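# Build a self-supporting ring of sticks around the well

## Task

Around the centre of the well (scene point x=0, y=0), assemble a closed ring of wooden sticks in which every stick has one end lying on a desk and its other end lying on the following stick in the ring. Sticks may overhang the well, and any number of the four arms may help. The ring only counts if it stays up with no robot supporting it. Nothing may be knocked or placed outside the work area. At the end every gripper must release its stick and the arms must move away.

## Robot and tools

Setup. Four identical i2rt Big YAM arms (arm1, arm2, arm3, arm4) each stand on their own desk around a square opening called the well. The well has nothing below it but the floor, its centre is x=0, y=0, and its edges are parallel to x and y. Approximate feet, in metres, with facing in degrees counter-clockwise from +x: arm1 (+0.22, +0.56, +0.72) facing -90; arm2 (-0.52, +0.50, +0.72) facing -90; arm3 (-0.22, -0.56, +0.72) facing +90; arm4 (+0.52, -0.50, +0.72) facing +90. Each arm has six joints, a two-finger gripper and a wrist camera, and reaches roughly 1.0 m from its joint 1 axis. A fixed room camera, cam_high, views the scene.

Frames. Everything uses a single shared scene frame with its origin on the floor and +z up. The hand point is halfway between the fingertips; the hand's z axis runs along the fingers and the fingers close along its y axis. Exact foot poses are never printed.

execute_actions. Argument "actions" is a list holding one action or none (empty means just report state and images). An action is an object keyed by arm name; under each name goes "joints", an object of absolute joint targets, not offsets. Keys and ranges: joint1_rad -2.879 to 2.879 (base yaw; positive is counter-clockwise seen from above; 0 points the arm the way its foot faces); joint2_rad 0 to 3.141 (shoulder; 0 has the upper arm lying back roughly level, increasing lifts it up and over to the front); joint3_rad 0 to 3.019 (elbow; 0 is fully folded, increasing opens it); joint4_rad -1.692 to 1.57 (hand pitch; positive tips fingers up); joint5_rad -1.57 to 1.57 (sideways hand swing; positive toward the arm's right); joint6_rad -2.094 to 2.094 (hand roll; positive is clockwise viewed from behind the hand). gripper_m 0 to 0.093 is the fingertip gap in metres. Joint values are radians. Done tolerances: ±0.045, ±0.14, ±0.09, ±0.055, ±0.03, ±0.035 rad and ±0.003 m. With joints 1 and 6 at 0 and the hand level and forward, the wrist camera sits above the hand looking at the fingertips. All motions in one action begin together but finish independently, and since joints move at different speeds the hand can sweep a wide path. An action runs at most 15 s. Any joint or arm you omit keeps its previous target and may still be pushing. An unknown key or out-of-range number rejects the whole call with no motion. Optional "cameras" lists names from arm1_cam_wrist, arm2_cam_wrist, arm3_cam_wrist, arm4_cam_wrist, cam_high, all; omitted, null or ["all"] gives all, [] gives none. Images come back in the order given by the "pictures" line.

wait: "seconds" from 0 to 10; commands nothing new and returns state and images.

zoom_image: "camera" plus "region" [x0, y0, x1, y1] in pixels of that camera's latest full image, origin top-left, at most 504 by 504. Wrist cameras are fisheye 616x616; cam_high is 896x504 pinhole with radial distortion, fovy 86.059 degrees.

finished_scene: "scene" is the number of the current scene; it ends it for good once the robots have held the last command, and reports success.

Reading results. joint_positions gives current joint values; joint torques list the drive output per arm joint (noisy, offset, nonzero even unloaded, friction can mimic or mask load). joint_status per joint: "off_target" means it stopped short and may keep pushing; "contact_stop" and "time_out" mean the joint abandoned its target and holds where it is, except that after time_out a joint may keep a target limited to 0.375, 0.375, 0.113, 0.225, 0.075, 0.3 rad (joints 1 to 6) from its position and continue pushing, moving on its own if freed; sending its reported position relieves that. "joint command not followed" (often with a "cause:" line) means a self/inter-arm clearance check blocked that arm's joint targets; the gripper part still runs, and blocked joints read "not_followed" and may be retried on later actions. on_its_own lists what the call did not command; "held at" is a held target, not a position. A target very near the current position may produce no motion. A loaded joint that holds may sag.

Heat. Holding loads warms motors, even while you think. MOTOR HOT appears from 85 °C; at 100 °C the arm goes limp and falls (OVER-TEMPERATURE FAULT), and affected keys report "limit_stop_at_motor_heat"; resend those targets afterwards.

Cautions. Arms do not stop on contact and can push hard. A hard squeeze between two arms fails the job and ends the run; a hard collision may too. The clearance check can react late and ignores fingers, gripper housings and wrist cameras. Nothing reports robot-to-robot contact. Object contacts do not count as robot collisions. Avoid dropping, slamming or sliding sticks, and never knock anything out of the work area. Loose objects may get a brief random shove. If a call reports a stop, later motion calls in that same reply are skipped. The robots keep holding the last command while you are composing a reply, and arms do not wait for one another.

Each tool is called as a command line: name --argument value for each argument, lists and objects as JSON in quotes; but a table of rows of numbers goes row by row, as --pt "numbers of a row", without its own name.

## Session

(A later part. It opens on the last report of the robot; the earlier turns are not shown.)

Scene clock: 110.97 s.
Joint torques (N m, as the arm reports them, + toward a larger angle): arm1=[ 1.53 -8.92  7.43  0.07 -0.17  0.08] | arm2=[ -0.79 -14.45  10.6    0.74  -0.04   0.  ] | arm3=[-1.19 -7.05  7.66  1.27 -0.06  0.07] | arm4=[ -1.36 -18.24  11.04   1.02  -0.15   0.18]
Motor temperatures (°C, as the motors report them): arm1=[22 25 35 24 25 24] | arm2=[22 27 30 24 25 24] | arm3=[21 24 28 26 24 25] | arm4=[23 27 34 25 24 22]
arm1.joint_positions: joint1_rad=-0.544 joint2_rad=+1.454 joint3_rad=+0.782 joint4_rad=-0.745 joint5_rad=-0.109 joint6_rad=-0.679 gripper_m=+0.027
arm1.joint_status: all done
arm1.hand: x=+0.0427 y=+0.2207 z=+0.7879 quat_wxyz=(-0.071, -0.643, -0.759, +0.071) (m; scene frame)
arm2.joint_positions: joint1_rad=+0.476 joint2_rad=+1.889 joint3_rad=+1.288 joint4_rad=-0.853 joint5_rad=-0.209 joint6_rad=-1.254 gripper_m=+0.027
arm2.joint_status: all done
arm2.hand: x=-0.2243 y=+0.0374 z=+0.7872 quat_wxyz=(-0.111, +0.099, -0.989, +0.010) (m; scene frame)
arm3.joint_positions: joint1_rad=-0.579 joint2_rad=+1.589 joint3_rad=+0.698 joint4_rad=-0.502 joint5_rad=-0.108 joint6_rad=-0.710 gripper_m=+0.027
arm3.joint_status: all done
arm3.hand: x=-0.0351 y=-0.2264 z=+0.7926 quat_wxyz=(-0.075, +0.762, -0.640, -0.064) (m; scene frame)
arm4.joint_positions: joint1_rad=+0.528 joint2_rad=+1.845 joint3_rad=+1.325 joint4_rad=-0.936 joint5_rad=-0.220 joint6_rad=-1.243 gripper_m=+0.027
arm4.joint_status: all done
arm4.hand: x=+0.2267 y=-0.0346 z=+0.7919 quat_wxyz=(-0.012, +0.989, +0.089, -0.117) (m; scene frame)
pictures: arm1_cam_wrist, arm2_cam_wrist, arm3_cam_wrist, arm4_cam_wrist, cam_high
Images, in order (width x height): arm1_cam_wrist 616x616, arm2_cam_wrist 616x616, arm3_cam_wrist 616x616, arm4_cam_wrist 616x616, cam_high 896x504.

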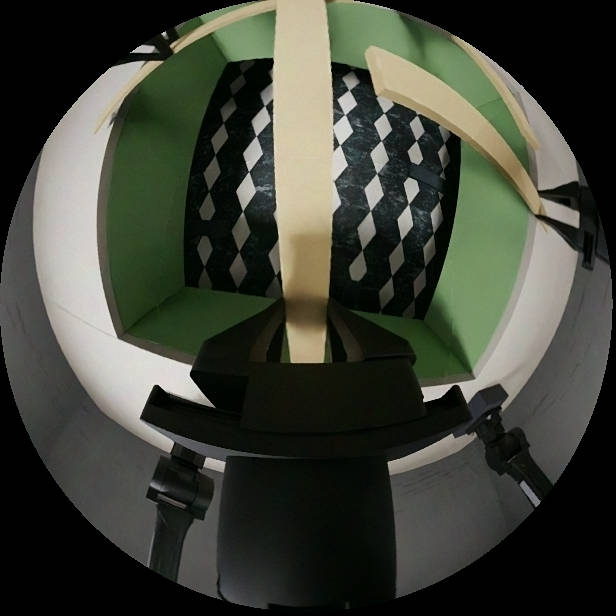

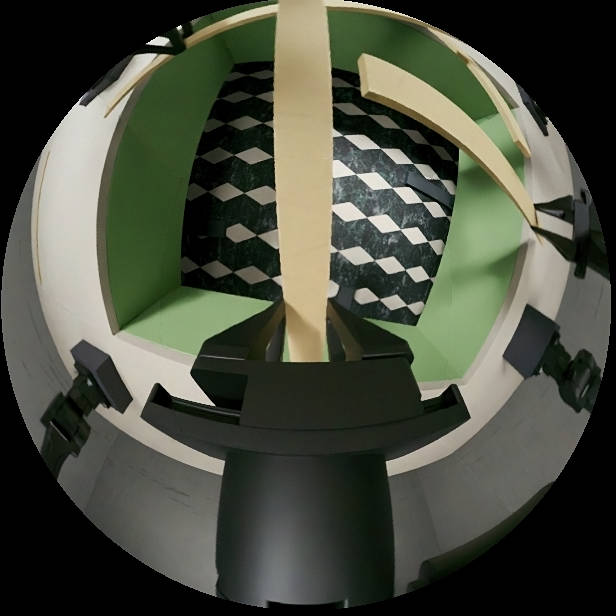

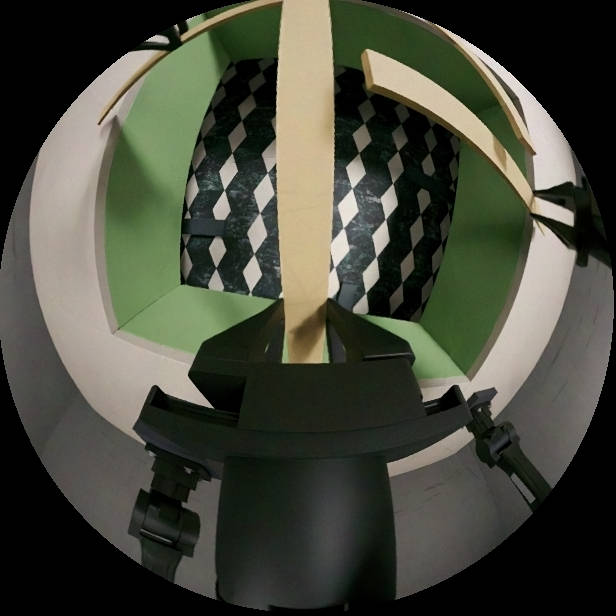

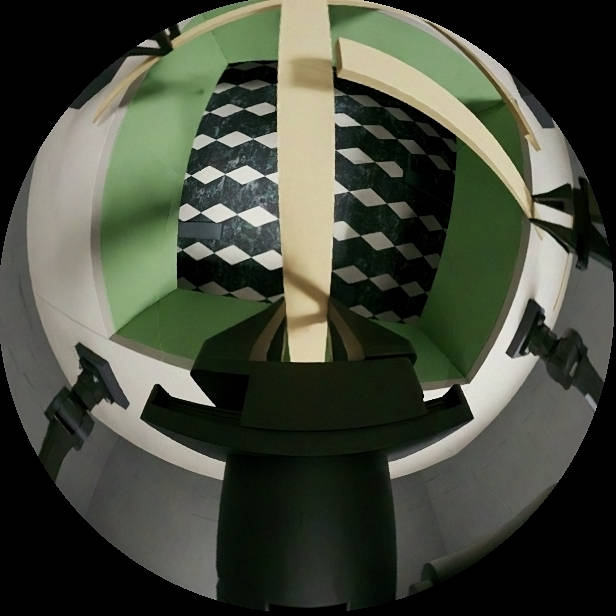

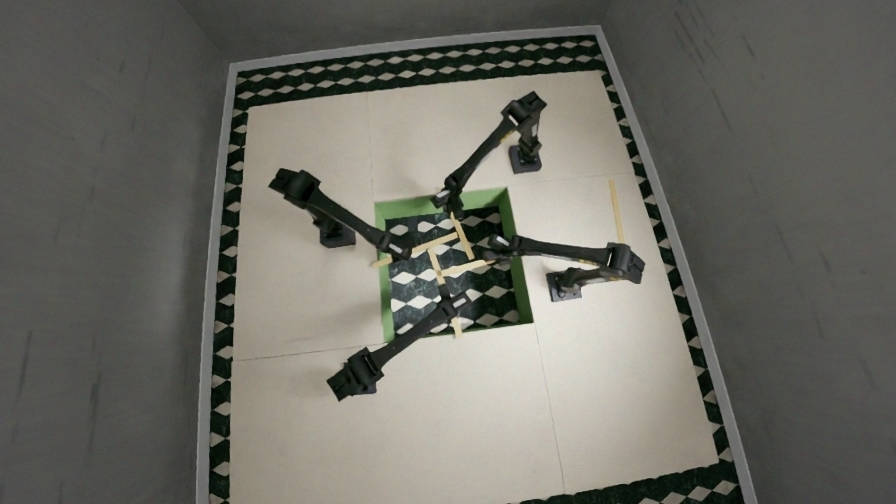

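execute_actions --actions '[{"arm1":{"joints":{"joint6_rad":-0.505}},"arm3":{"joints":{"joint6_rad":-0.53}},"arm2":{"joints":{"joint6_rad":-1.07}},"arm4":{"joints":{"joint6_rad":-1.085}}}]'

zoom_image --camera "cam_high" --region '[360, 170, 550, 360]'

Scene clock: 117.77 s.
Joint torques (N m, as the arm reports them, + toward a larger angle): arm1=[ 1.26 -8.8   7.41  0.14 -0.15  0.08] | arm2=[ -0.65 -14.57  10.61   0.8   -0.05   0.01] | arm3=[-1.09 -7.16  7.7   1.29 -0.04  0.08] | arm4=[ -1.34 -18.27  11.06   1.03  -0.15   0.18]
Motor temperatures (°C, as the motors report them): arm1=[22 25 35 24 25 24] | arm2=[22 27 31 24 25 24] | arm3=[21 24 28 26 24 25] | arm4=[23 27 34 25 24 22]
arm1.joint_positions: joint1_rad=-0.544 joint2_rad=+1.454 joint3_rad=+0.782 joint4_rad=-0.745 joint5_rad=-0.109 joint6_rad=-0.513 gripper_m=+0.027
arm1.joint_status: all done
arm1.hand: x=+0.0427 y=+0.2207 z=+0.7879 quat_wxyz=(-0.077, -0.703, -0.704, +0.065) (m; scene frame)
arm2.joint_positions: joint1_rad=+0.476 joint2_rad=+1.889 joint3_rad=+1.288 joint4_rad=-0.853 joint5_rad=-0.209 joint6_rad=-1.085 gripper_m=+0.027
arm2.joint_status: all done
arm2.hand: x=-0.2243 y=+0.0374 z=+0.7872 quat_wxyz=(-0.112, +0.015, -0.994, +0.001) (m; scene frame)
arm3.joint_positions: joint1_rad=-0.579 joint2_rad=+1.589 joint3_rad=+0.698 joint4_rad=-0.502 joint5_rad=-0.108 joint6_rad=-0.540 gripper_m=+0.027
arm3.joint_status: all done
arm3.hand: x=-0.0351 y=-0.2264 z=+0.7926 quat_wxyz=(-0.070, +0.705, -0.702, -0.070) (m; scene frame)
arm4.joint_positions: joint1_rad=+0.528 joint2_rad=+1.845 joint3_rad=+1.325 joint4_rad=-0.936 joint5_rad=-0.220 joint6_rad=-1.098 gripper_m=+0.027
arm4.joint_status: all done
arm4.hand: x=+0.2267 y=-0.0346 z=+0.7919 quat_wxyz=(-0.004, +0.993, +0.017, -0.118) (m; scene frame)
pictures: arm1_cam_wrist, arm2_cam_wrist, arm3_cam_wrist, arm4_cam_wrist, cam_high
Images, in order (width x height): arm1_cam_wrist 616x616, arm2_cam_wrist 616x616, arm3_cam_wrist 616x616, arm4_cam_wrist 616x616, cam_high 896x504.

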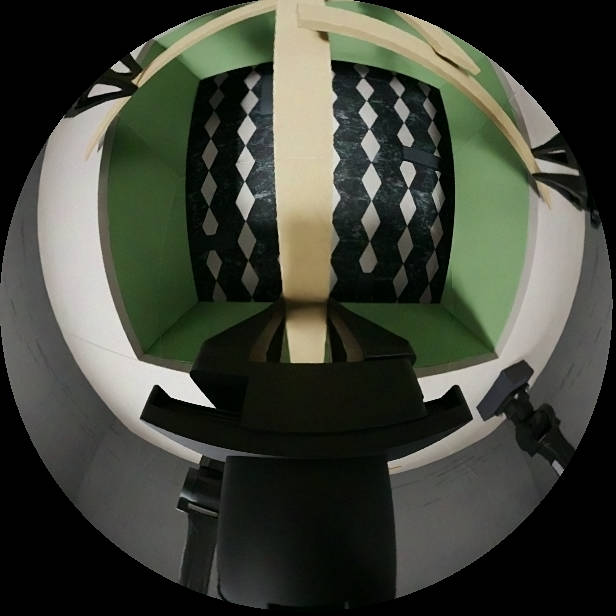

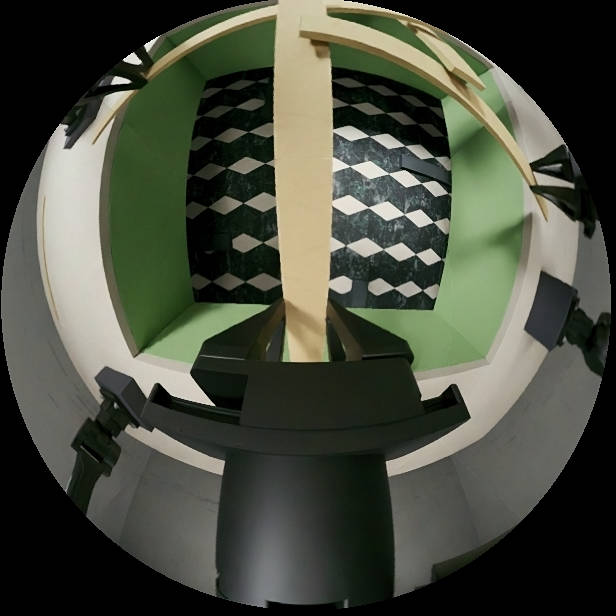

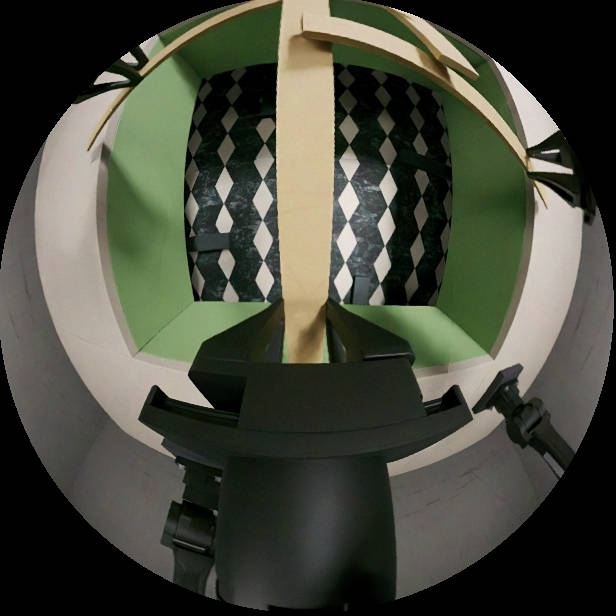

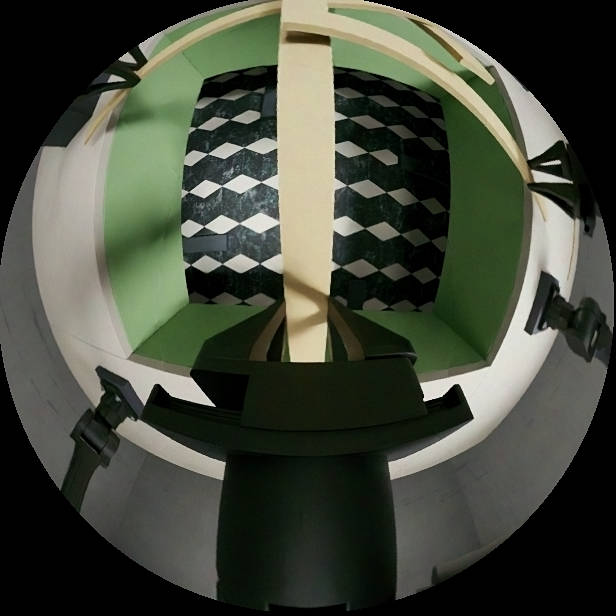

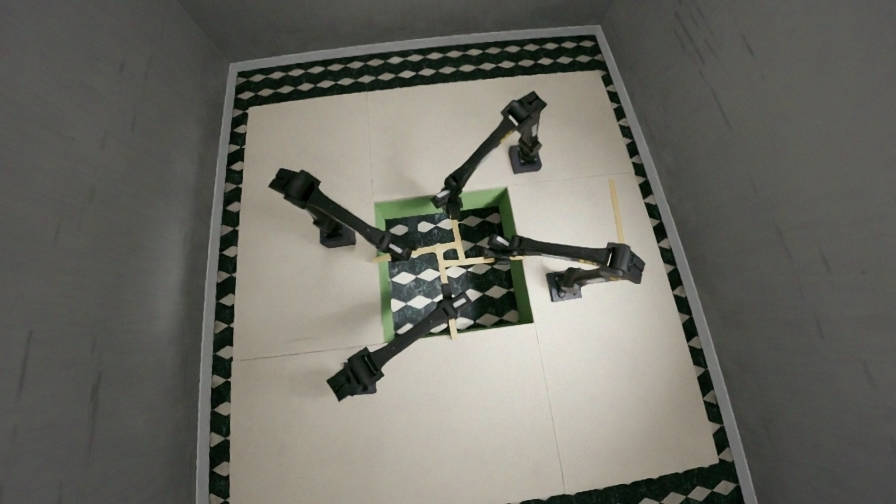

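Region (360, 170, 550, 360) of cam_high's 896x504 image, scaled by 2.653, with more detail than that image has.

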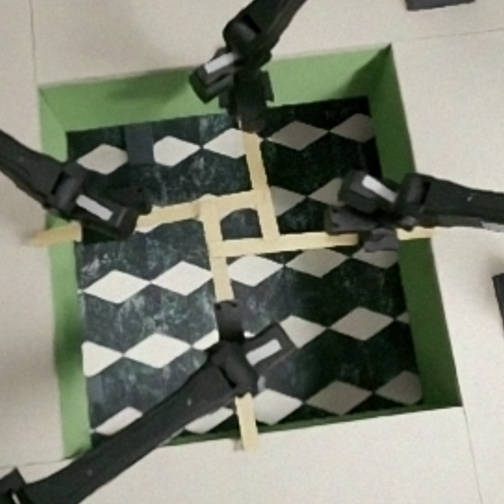

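execute_actions --actions '[{"arm1":{"joints":{"joint2_rad":1.524,"joint3_rad":0.758,"joint4_rad":-0.685,"joint5_rad":-0.088}},"arm3":{"joints":{"joint2_rad":1.695,"joint3_rad":0.748,"joint4_rad":-0.437,"joint5_rad":-0.088,"joint6_rad":-0.50}},"arm2":{"joints":{"joint1_rad":0.513,"joint2_rad":1.944,"joint4_rad":-0.823,"joint5_rad":-0.153,"joint6_rad":-0.99}},"arm4":{"joints":{"joint1_rad":0.555,"joint2_rad":1.897,"joint4_rad":-0.905,"joint5_rad":-0.165,"joint6_rad":-1.04}}}]'

zoom_image --camera "cam_high" --region '[360, 170, 550, 360]'

zoom_image --camera "arm3_cam_wrist" --region '[50, 40, 190, 180]'

zoom_image --camera "arm2_cam_wrist" --region '[50, 40, 190, 180]'

zoom_image --camera "arm1_cam_wrist" --region '[50, 40, 190, 180]'

zoom_image --camera "arm4_cam_wrist" --region '[50, 40, 190, 180]'

Scene clock: 140.17 s.
Joint torques (N m, as the arm reports them, + toward a larger angle): arm1=[ 1.26 -9.77  7.16  0.26 -0.03  0.08] | arm2=[ -0.01 -15.3   10.23   1.01   0.03   0.03] | arm3=[-1.07 -8.    8.33  1.48  0.1   0.06] | arm4=[  0.89 -18.42  10.78   1.29   0.     0.18]
Motor temperatures (°C, as the motors report them): arm1=[22 25 35 24 25 24] | arm2=[22 28 31 24 25 24] | arm3=[21 24 28 26 24 25] | arm4=[23 28 35 25 24 22]
arm1.joint_positions: joint1_rad=-0.544 joint2_rad=+1.521 joint3_rad=+0.758 joint4_rad=-0.700 joint5_rad=-0.089 joint6_rad=-0.513 gripper_m=+0.027
arm1.joint_status: all done
arm1.hand: x=+0.0439 y=+0.2291 z=+0.7575 quat_wxyz=(-0.061, -0.706, -0.704, +0.046) (m; scene frame)
arm2.joint_positions: joint1_rad=+0.510 joint2_rad=+1.951 joint3_rad=+1.288 joint4_rad=-0.836 joint5_rad=-0.154 joint6_rad=-1.009 gripper_m=+0.027
arm2.joint_status: all done
arm2.hand: x=-0.2193 y=+0.0461 z=+0.7536 quat_wxyz=(-0.077, -0.009, -0.997, -0.010) (m; scene frame)
arm3.joint_positions: joint1_rad=-0.579 joint2_rad=+1.710 joint3_rad=+0.721 joint4_rad=-0.456 joint5_rad=-0.089 joint6_rad=-0.510 gripper_m=+0.027
arm3.joint_status: all done
arm3.hand: x=-0.0310 y=-0.2262 z=+0.7567 quat_wxyz=(-0.046, +0.694, -0.716, -0.056) (m; scene frame)
arm4.joint_positions: joint1_rad=+0.543 joint2_rad=+1.897 joint3_rad=+1.325 joint4_rad=-0.919 joint5_rad=-0.168 joint6_rad=-1.053 gripper_m=+0.027
arm4.joint_status: all done
arm4.hand: x=+0.2282 y=-0.0352 z=+0.7633 quat_wxyz=(+0.002, +0.996, -0.001, -0.087) (m; scene frame)
pictures: arm1_cam_wrist, arm2_cam_wrist, arm3_cam_wrist, arm4_cam_wrist, cam_high
Images, in order (width x height): arm1_cam_wrist 616x616, arm2_cam_wrist 616x616, arm3_cam_wrist 616x616, arm4_cam_wrist 616x616, cam_high 896x504.

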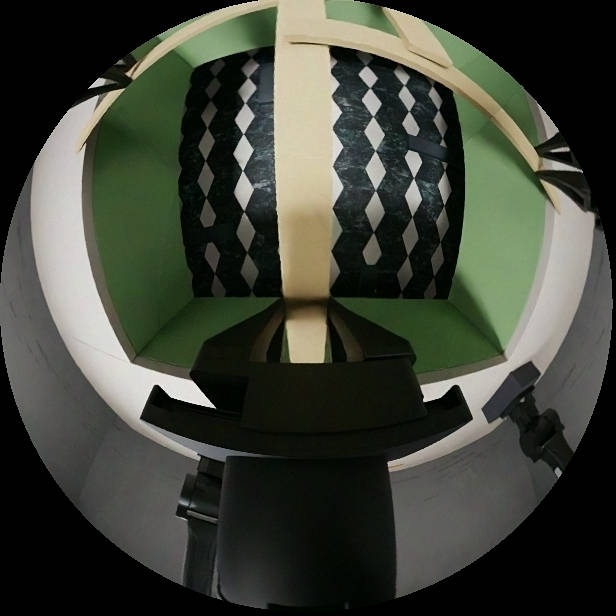

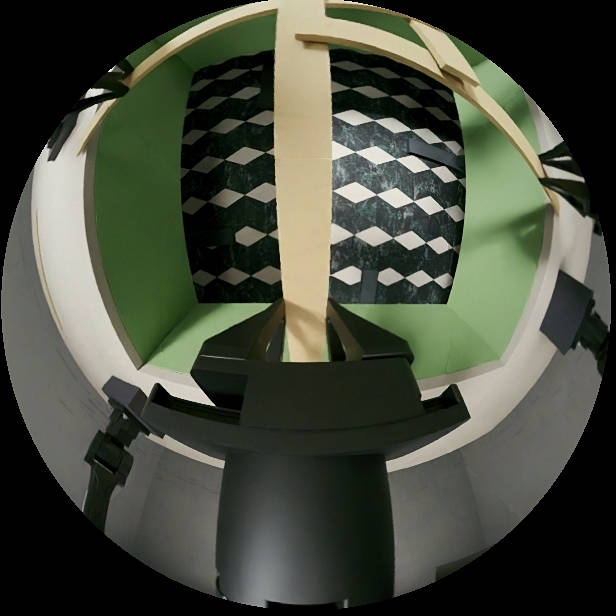

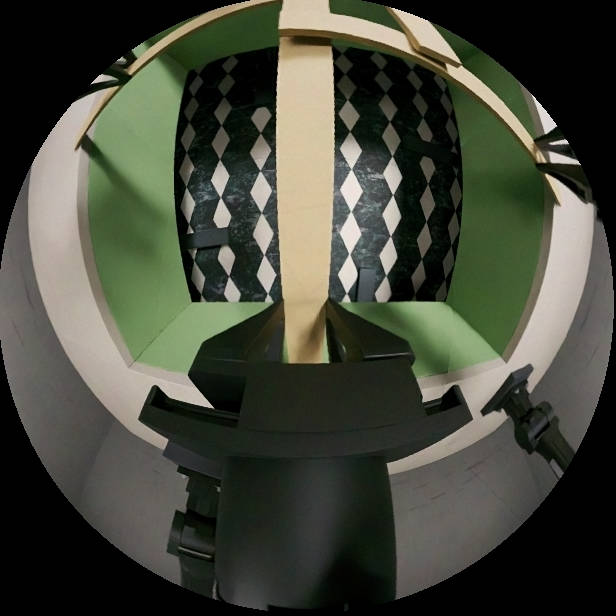

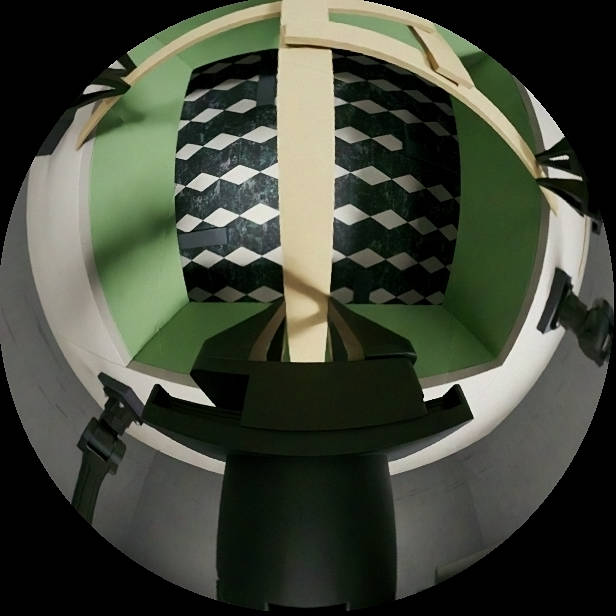

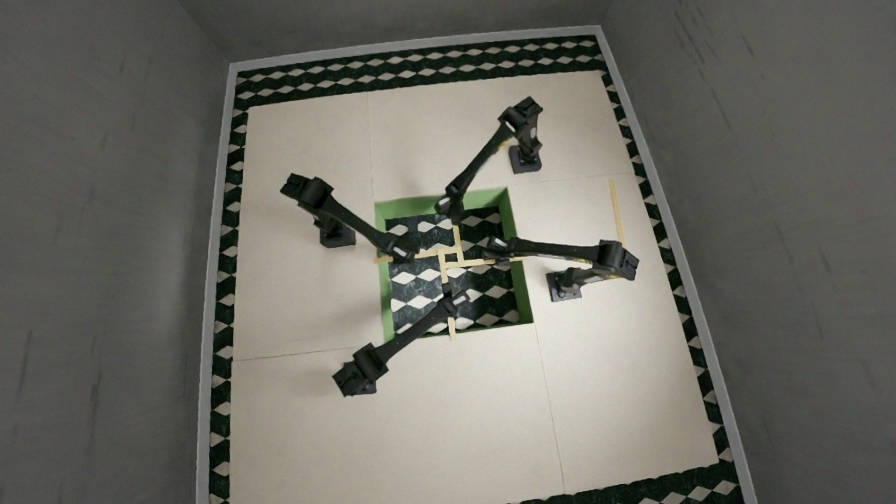

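Region (360, 170, 550, 360) of cam_high's 896x504 image, scaled by 2.653, with more detail than that image has.

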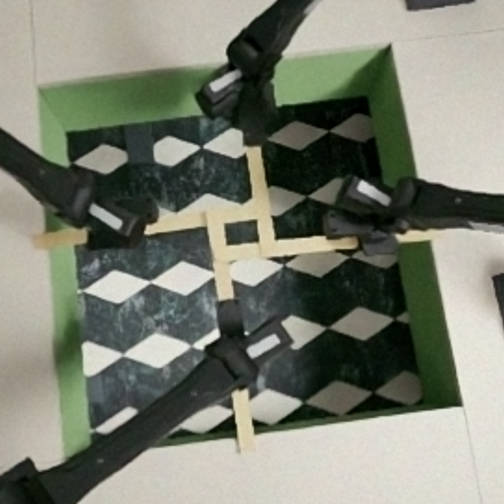

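Region (50, 40, 190, 180) of arm3_cam_wrist's 616x616 image, scaled by 3.600, with more detail than that image has.

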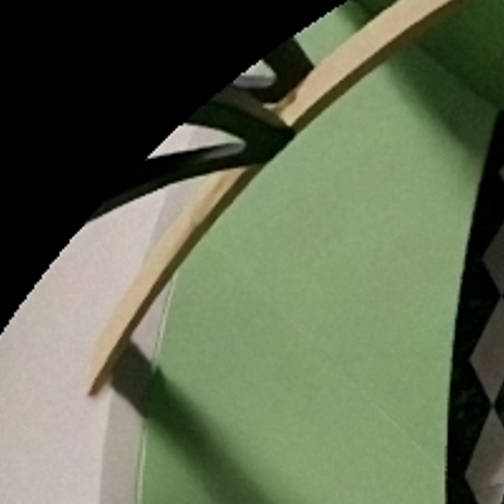

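Region (50, 40, 190, 180) of arm2_cam_wrist's 616x616 image, scaled by 3.600, with more detail than that image has.

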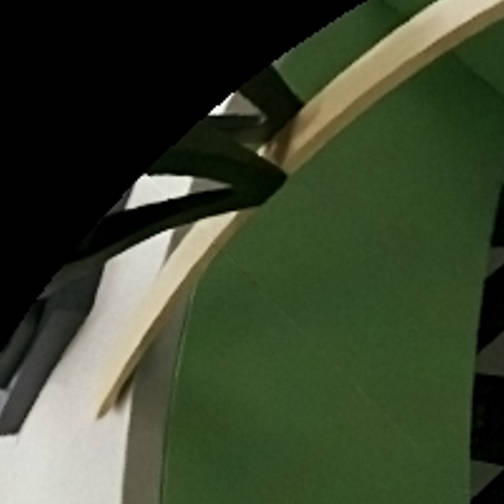

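Region (50, 40, 190, 180) of arm1_cam_wrist's 616x616 image, scaled by 3.600, with more detail than that image has.

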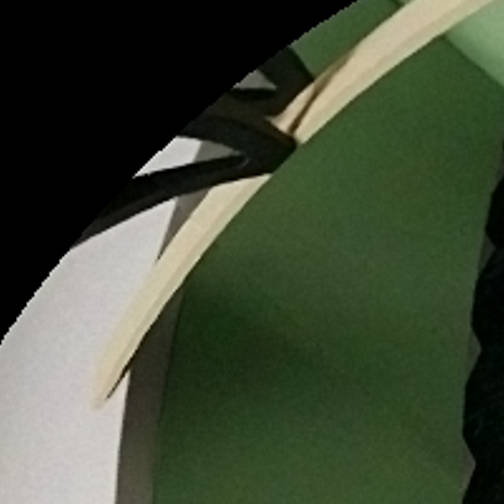

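Region (50, 40, 190, 180) of arm4_cam_wrist's 616x616 image, scaled by 3.600, with more detail than that image has.

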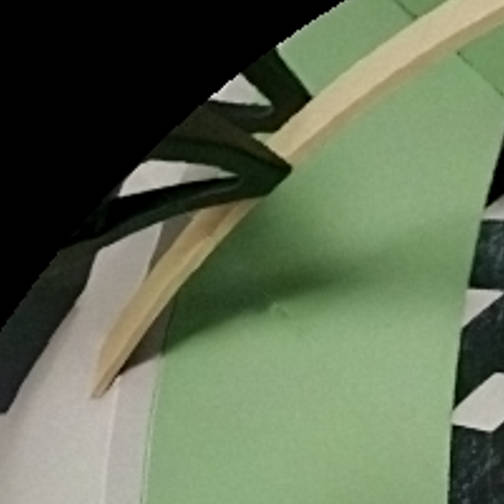

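execute_actions --actions '[{"arm1":{"joints":{"joint3_rad":0.742,"joint4_rad":-0.668}},"arm2":{"joints":{"joint1_rad":0.49,"joint6_rad":-0.975}},"arm4":{"joints":{"joint2_rad":1.915}}}]' --cameras '[]'

execute_actions --actions '[{"arm1":{"joints":{"gripper_m":0.036}},"arm2":{"joints":{"gripper_m":0.036}},"arm4":{"joints":{"gripper_m":0.036}}}]'

Scene clock: 148.70 s.
Joint torques (N m, as the arm reports them, + toward a larger angle): arm1=[  1.46 -10.02   6.91   0.37  -0.03   0.08] | arm2=[ -0.73 -15.37  10.29   0.93   0.04   0.03] | arm3=[-1.16 -7.76  8.32  1.5   0.09  0.07] | arm4=[  0.61 -17.27  10.75   1.33   0.     0.16]
Motor temperatures (°C, as the motors report them): arm1=[22 25 35 24 25 24] | arm2=[22 28 31 24 25 24] | arm3=[21 25 28 26 24 25] | arm4=[23 28 35 25 24 22]
arm1.joint_positions: joint1_rad=-0.544 joint2_rad=+1.521 joint3_rad=+0.745 joint4_rad=-0.685 joint5_rad=-0.089 joint6_rad=-0.512 gripper_m=+0.027
arm1.joint_status: all done
arm1.hand: x=+0.0454 y=+0.2318 z=+0.7538 quat_wxyz=(-0.062, -0.707, -0.703, +0.046) (m; scene frame)
arm2.joint_positions: joint1_rad=+0.499 joint2_rad=+1.951 joint3_rad=+1.288 joint4_rad=-0.836 joint5_rad=-0.154 joint6_rad=-0.992 gripper_m=+0.027
arm2.joint_status: all done
arm2.hand: x=-0.2240 y=+0.0430 z=+0.7537 quat_wxyz=(-0.077, -0.023, -0.997, -0.010) (m; scene frame)
arm3.joint_positions: joint1_rad=-0.579 joint2_rad=+1.710 joint3_rad=+0.721 joint4_rad=-0.456 joint5_rad=-0.089 joint6_rad=-0.509 gripper_m=+0.027
arm3.joint_status: not commanded
arm3.hand: x=-0.0310 y=-0.2262 z=+0.7567 quat_wxyz=(-0.046, +0.694, -0.716, -0.056) (m; scene frame)
arm4.joint_positions: joint1_rad=+0.543 joint2_rad=+1.902 joint3_rad=+1.325 joint4_rad=-0.919 joint5_rad=-0.168 joint6_rad=-1.053 gripper_m=+0.027
arm4.joint_status: all done
arm4.hand: x=+0.2286 y=-0.0357 z=+0.7605 quat_wxyz=(+0.004, +0.996, -0.001, -0.085) (m; scene frame)
pictures: none
No camera images: the call's "cameras" was empty. Leave "cameras" out to get every camera's image.

Scene clock: 149.17 s.
Joint torques (N m, as the arm reports them, + toward a larger angle): arm1=[ 1.2  -9.78  6.89  0.29 -0.02  0.07] | arm2=[ -0.97 -15.19  10.17   0.94   0.05   0.01] | arm3=[-1.16 -7.86  8.33  1.54  0.08  0.07] | arm4=[  0.84 -17.16  10.73   1.32   0.     0.16]
Motor temperatures (°C, as the motors report them): arm1=[22 25 35 24 25 24] | arm2=[22 28 31 24 25 24] | arm3=[21 25 28 26 24 25] | arm4=[23 28 35 25 24 22]
arm1.joint_positions: joint1_rad=-0.544 joint2_rad=+1.521 joint3_rad=+0.745 joint4_rad=-0.682 joint5_rad=-0.089 joint6_rad=-0.512 gripper_m=+0.036
arm1.joint_status: all done
arm1.hand: x=+0.0450 y=+0.2310 z=+0.7539 quat_wxyz=(-0.062, -0.706, -0.703, +0.048) (m; scene frame)
arm2.joint_positions: joint1_rad=+0.499 joint2_rad=+1.951 joint3_rad=+1.288 joint4_rad=-0.836 joint5_rad=-0.154 joint6_rad=-0.989 gripper_m=+0.036
arm2.joint_status: all done
arm2.hand: x=-0.2240 y=+0.0430 z=+0.7537 quat_wxyz=(-0.077, -0.024, -0.997, -0.011) (m; scene frame)
arm3.joint_positions: joint1_rad=-0.579 joint2_rad=+1.710 joint3_rad=+0.721 joint4_rad=-0.456 joint5_rad=-0.088 joint6_rad=-0.509 gripper_m=+0.027
arm3.joint_status: not commanded
arm3.hand: x=-0.0309 y=-0.2262 z=+0.7567 quat_wxyz=(-0.046, +0.694, -0.716, -0.055) (m; scene frame)
arm4.joint_positions: joint1_rad=+0.543 joint2_rad=+1.902 joint3_rad=+1.325 joint4_rad=-0.919 joint5_rad=-0.168 joint6_rad=-1.053 gripper_m=+0.036
arm4.joint_status: all done
arm4.hand: x=+0.2286 y=-0.0357 z=+0.7605 quat_wxyz=(+0.004, +0.996, -0.001, -0.085) (m; scene frame)
pictures: arm1_cam_wrist, arm2_cam_wrist, arm3_cam_wrist, arm4_cam_wrist, cam_high
Images, in order (width x height): arm1_cam_wrist 616x616, arm2_cam_wrist 616x616, arm3_cam_wrist 616x616, arm4_cam_wrist 616x616, cam_high 896x504.

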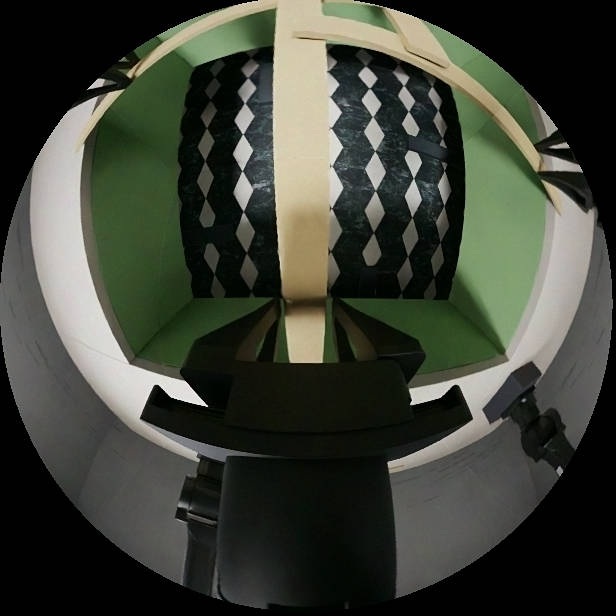

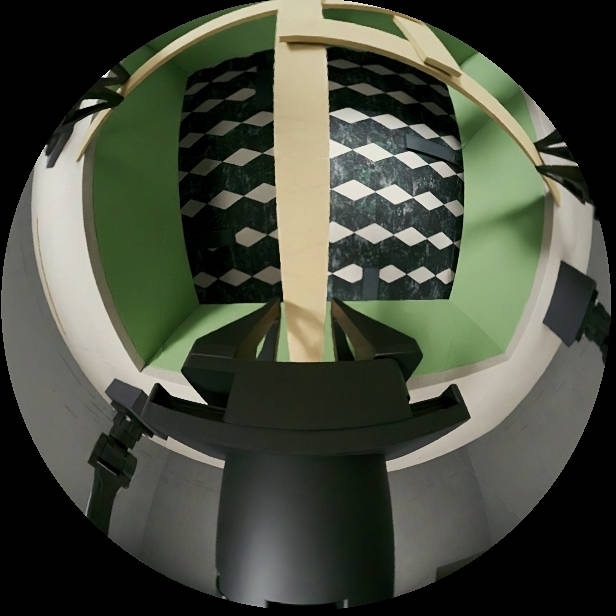

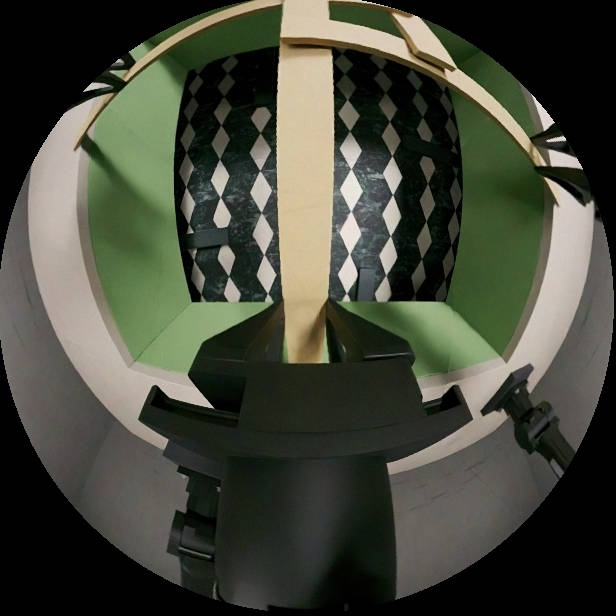

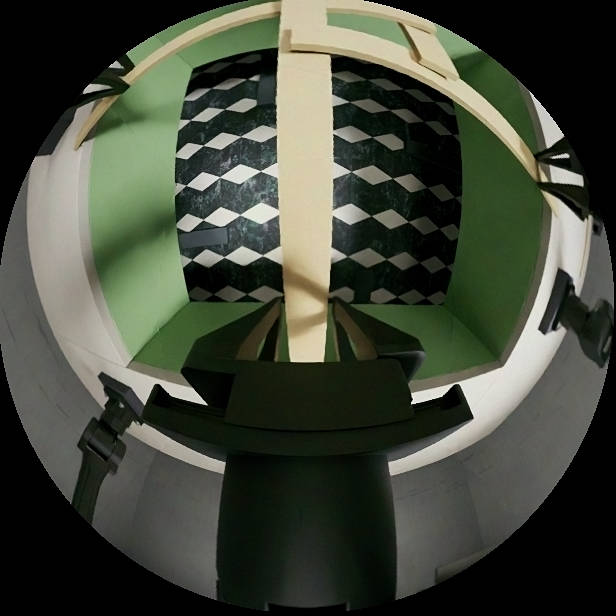

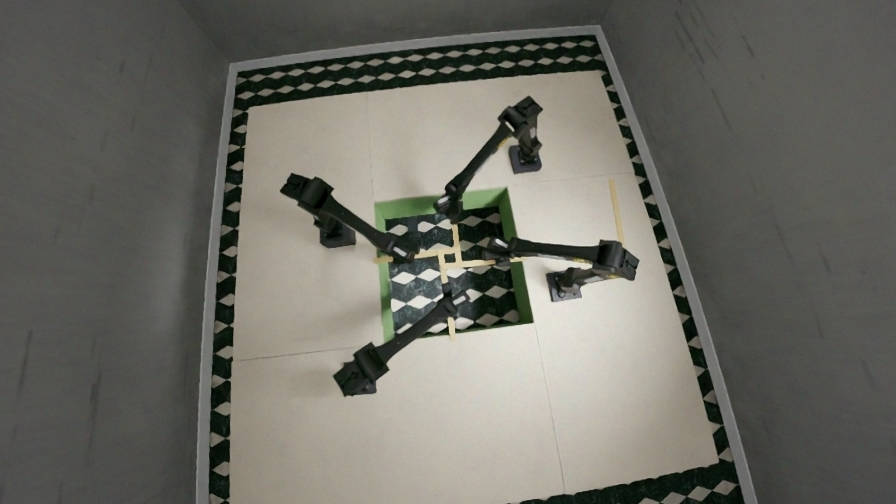

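execute_actions --actions '[{"arm1":{"joints":{"gripper_m":0.06}},"arm2":{"joints":{"gripper_m":0.06}},"arm3":{"joints":{"gripper_m":0.06}},"arm4":{"joints":{"gripper_m":0.06}}}]' --cameras '[]'

execute_actions --actions '[{"arm1":{"joints":{"joint2_rad":1.0,"joint4_rad":-1.0}},"arm2":{"joints":{"joint2_rad":1.4,"joint4_rad":-1.1}},"arm3":{"joints":{"joint2_rad":1.1,"joint4_rad":-0.9}},"arm4":{"joints":{"joint2_rad":1.4,"joint4_rad":-1.1}}}]' --cameras '["arm2_cam_wrist","cam_high"]'

Scene clock: 159.10 s.
Joint torques (N m, as the arm reports them, + toward a larger angle): arm1=[ 1.14 -9.66  6.81  0.24 -0.02  0.07] | arm2=[ -0.97 -15.15  10.22   0.88   0.02   0.  ] | arm3=[-1.17 -8.04  8.24  1.52  0.07  0.06] | arm4=[  0.82 -17.15  10.74   1.32   0.     0.16]
Motor temperatures (°C, as the motors report them): arm1=[22 25 35 24 25 24] | arm2=[22 28 31 24 25 24] | arm3=[21 25 28 26 24 25] | arm4=[23 28 35 25 24 22]
arm1.joint_positions: joint1_rad=-0.544 joint2_rad=+1.521 joint3_rad=+0.745 joint4_rad=-0.682 joint5_rad=-0.089 joint6_rad=-0.512 gripper_m=+0.060
arm1.joint_status: all done
arm1.hand: x=+0.0450 y=+0.2310 z=+0.7539 quat_wxyz=(-0.062, -0.707, -0.703, +0.048) (m; scene frame)
arm2.joint_positions: joint1_rad=+0.499 joint2_rad=+1.951 joint3_rad=+1.288 joint4_rad=-0.836 joint5_rad=-0.154 joint6_rad=-0.989 gripper_m=+0.060
arm2.joint_status: all done
arm2.hand: x=-0.2240 y=+0.0430 z=+0.7537 quat_wxyz=(-0.077, -0.024, -0.997, -0.011) (m; scene frame)
arm3.joint_positions: joint1_rad=-0.579 joint2_rad=+1.710 joint3_rad=+0.721 joint4_rad=-0.456 joint5_rad=-0.088 joint6_rad=-0.509 gripper_m=+0.060
arm3.joint_status: all done
arm3.hand: x=-0.0309 y=-0.2262 z=+0.7567 quat_wxyz=(-0.046, +0.694, -0.716, -0.055) (m; scene frame)
arm4.joint_positions: joint1_rad=+0.543 joint2_rad=+1.902 joint3_rad=+1.325 joint4_rad=-0.919 joint5_rad=-0.168 joint6_rad=-1.052 gripper_m=+0.060
arm4.joint_status: all done
arm4.hand: x=+0.2286 y=-0.0357 z=+0.7605 quat_wxyz=(+0.004, +0.996, -0.001, -0.085) (m; scene frame)
pictures: none
No camera images: the call's "cameras" was empty. Leave "cameras" out to get every camera's image.

Scene clock: 160.57 s.
Joint torques (N m, as the arm reports them, + toward a larger angle): arm1=[ 1.21 -3.92  9.43 -0.29 -0.03  0.07] | arm2=[-0.97 -9.75 11.31  0.56  0.03  0.01] | arm3=[-1.08 -1.94 12.5   0.15  0.07  0.07] | arm4=[  0.96 -11.8   11.21   0.86   0.02   0.19]
Motor temperatures (°C, as the motors report them): arm1=[22 25 35 24 25 24] | arm2=[22 28 31 24 25 24] | arm3=[21 25 29 26 24 25] | arm4=[23 28 35 25 24 22]
arm1.joint_positions: joint1_rad=-0.544 joint2_rad=+0.991 joint3_rad=+0.745 joint4_rad=-0.988 joint5_rad=-0.089 joint6_rad=-0.512 gripper_m=+0.060
arm1.joint_status: all done
arm1.hand: x=+0.0694 y=+0.2752 z=+0.9124 quat_wxyz=(-0.091, -0.694, -0.697, +0.155) (m; scene frame)
arm2.joint_positions: joint1_rad=+0.499 joint2_rad=+1.400 joint3_rad=+1.301 joint4_rad=-1.089 joint5_rad=-0.154 joint6_rad=-0.989 gripper_m=+0.060
arm2.joint_status: all done
arm2.hand: x=-0.2447 y=+0.0846 z=+1.0261 quat_wxyz=(-0.157, -0.011, -0.980, +0.120) (m; scene frame)
arm3.joint_positions: joint1_rad=-0.579 joint2_rad=+1.096 joint3_rad=+0.721 joint4_rad=-0.885 joint5_rad=-0.088 joint6_rad=-0.509 gripper_m=+0.060
arm3.joint_status: all done
arm3.hand: x=-0.0532 y=-0.2610 z=+0.9482 quat_wxyz=(-0.135, +0.690, -0.706, -0.078) (m; scene frame)
arm4.joint_positions: joint1_rad=+0.543 joint2_rad=+1.396 joint3_rad=+1.346 joint4_rad=-1.088 joint5_rad=-0.168 joint6_rad=-1.052 gripper_m=+0.060
arm4.joint_status: all done
arm4.hand: x=+0.2455 y=-0.0737 z=+1.0200 quat_wxyz=(-0.150, +0.974, +0.015, -0.170) (m; scene frame)
pictures: arm2_cam_wrist, cam_high
Images, in order (width x height): arm2_cam_wrist 616x616, cam_high 896x504.

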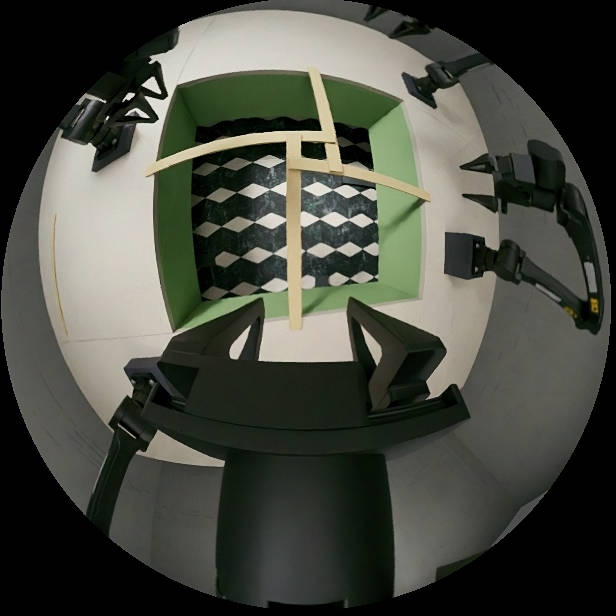

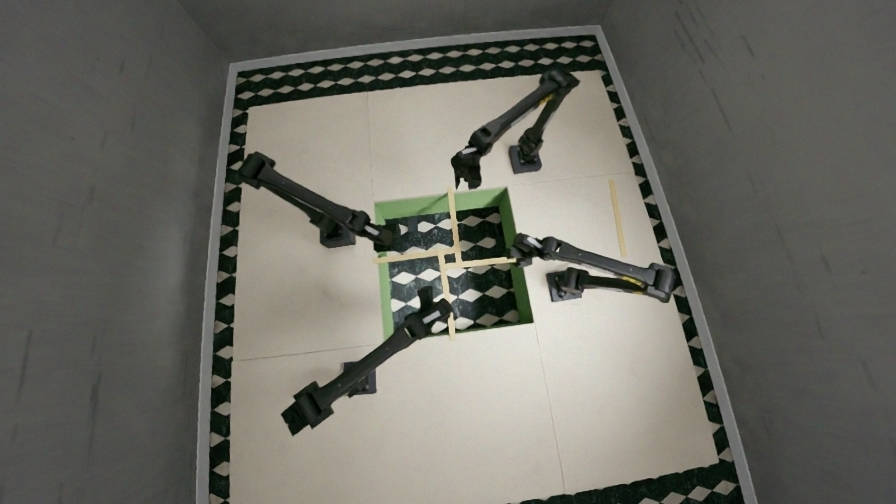

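finished_scene --scene 2

The scene is finished: the task was done.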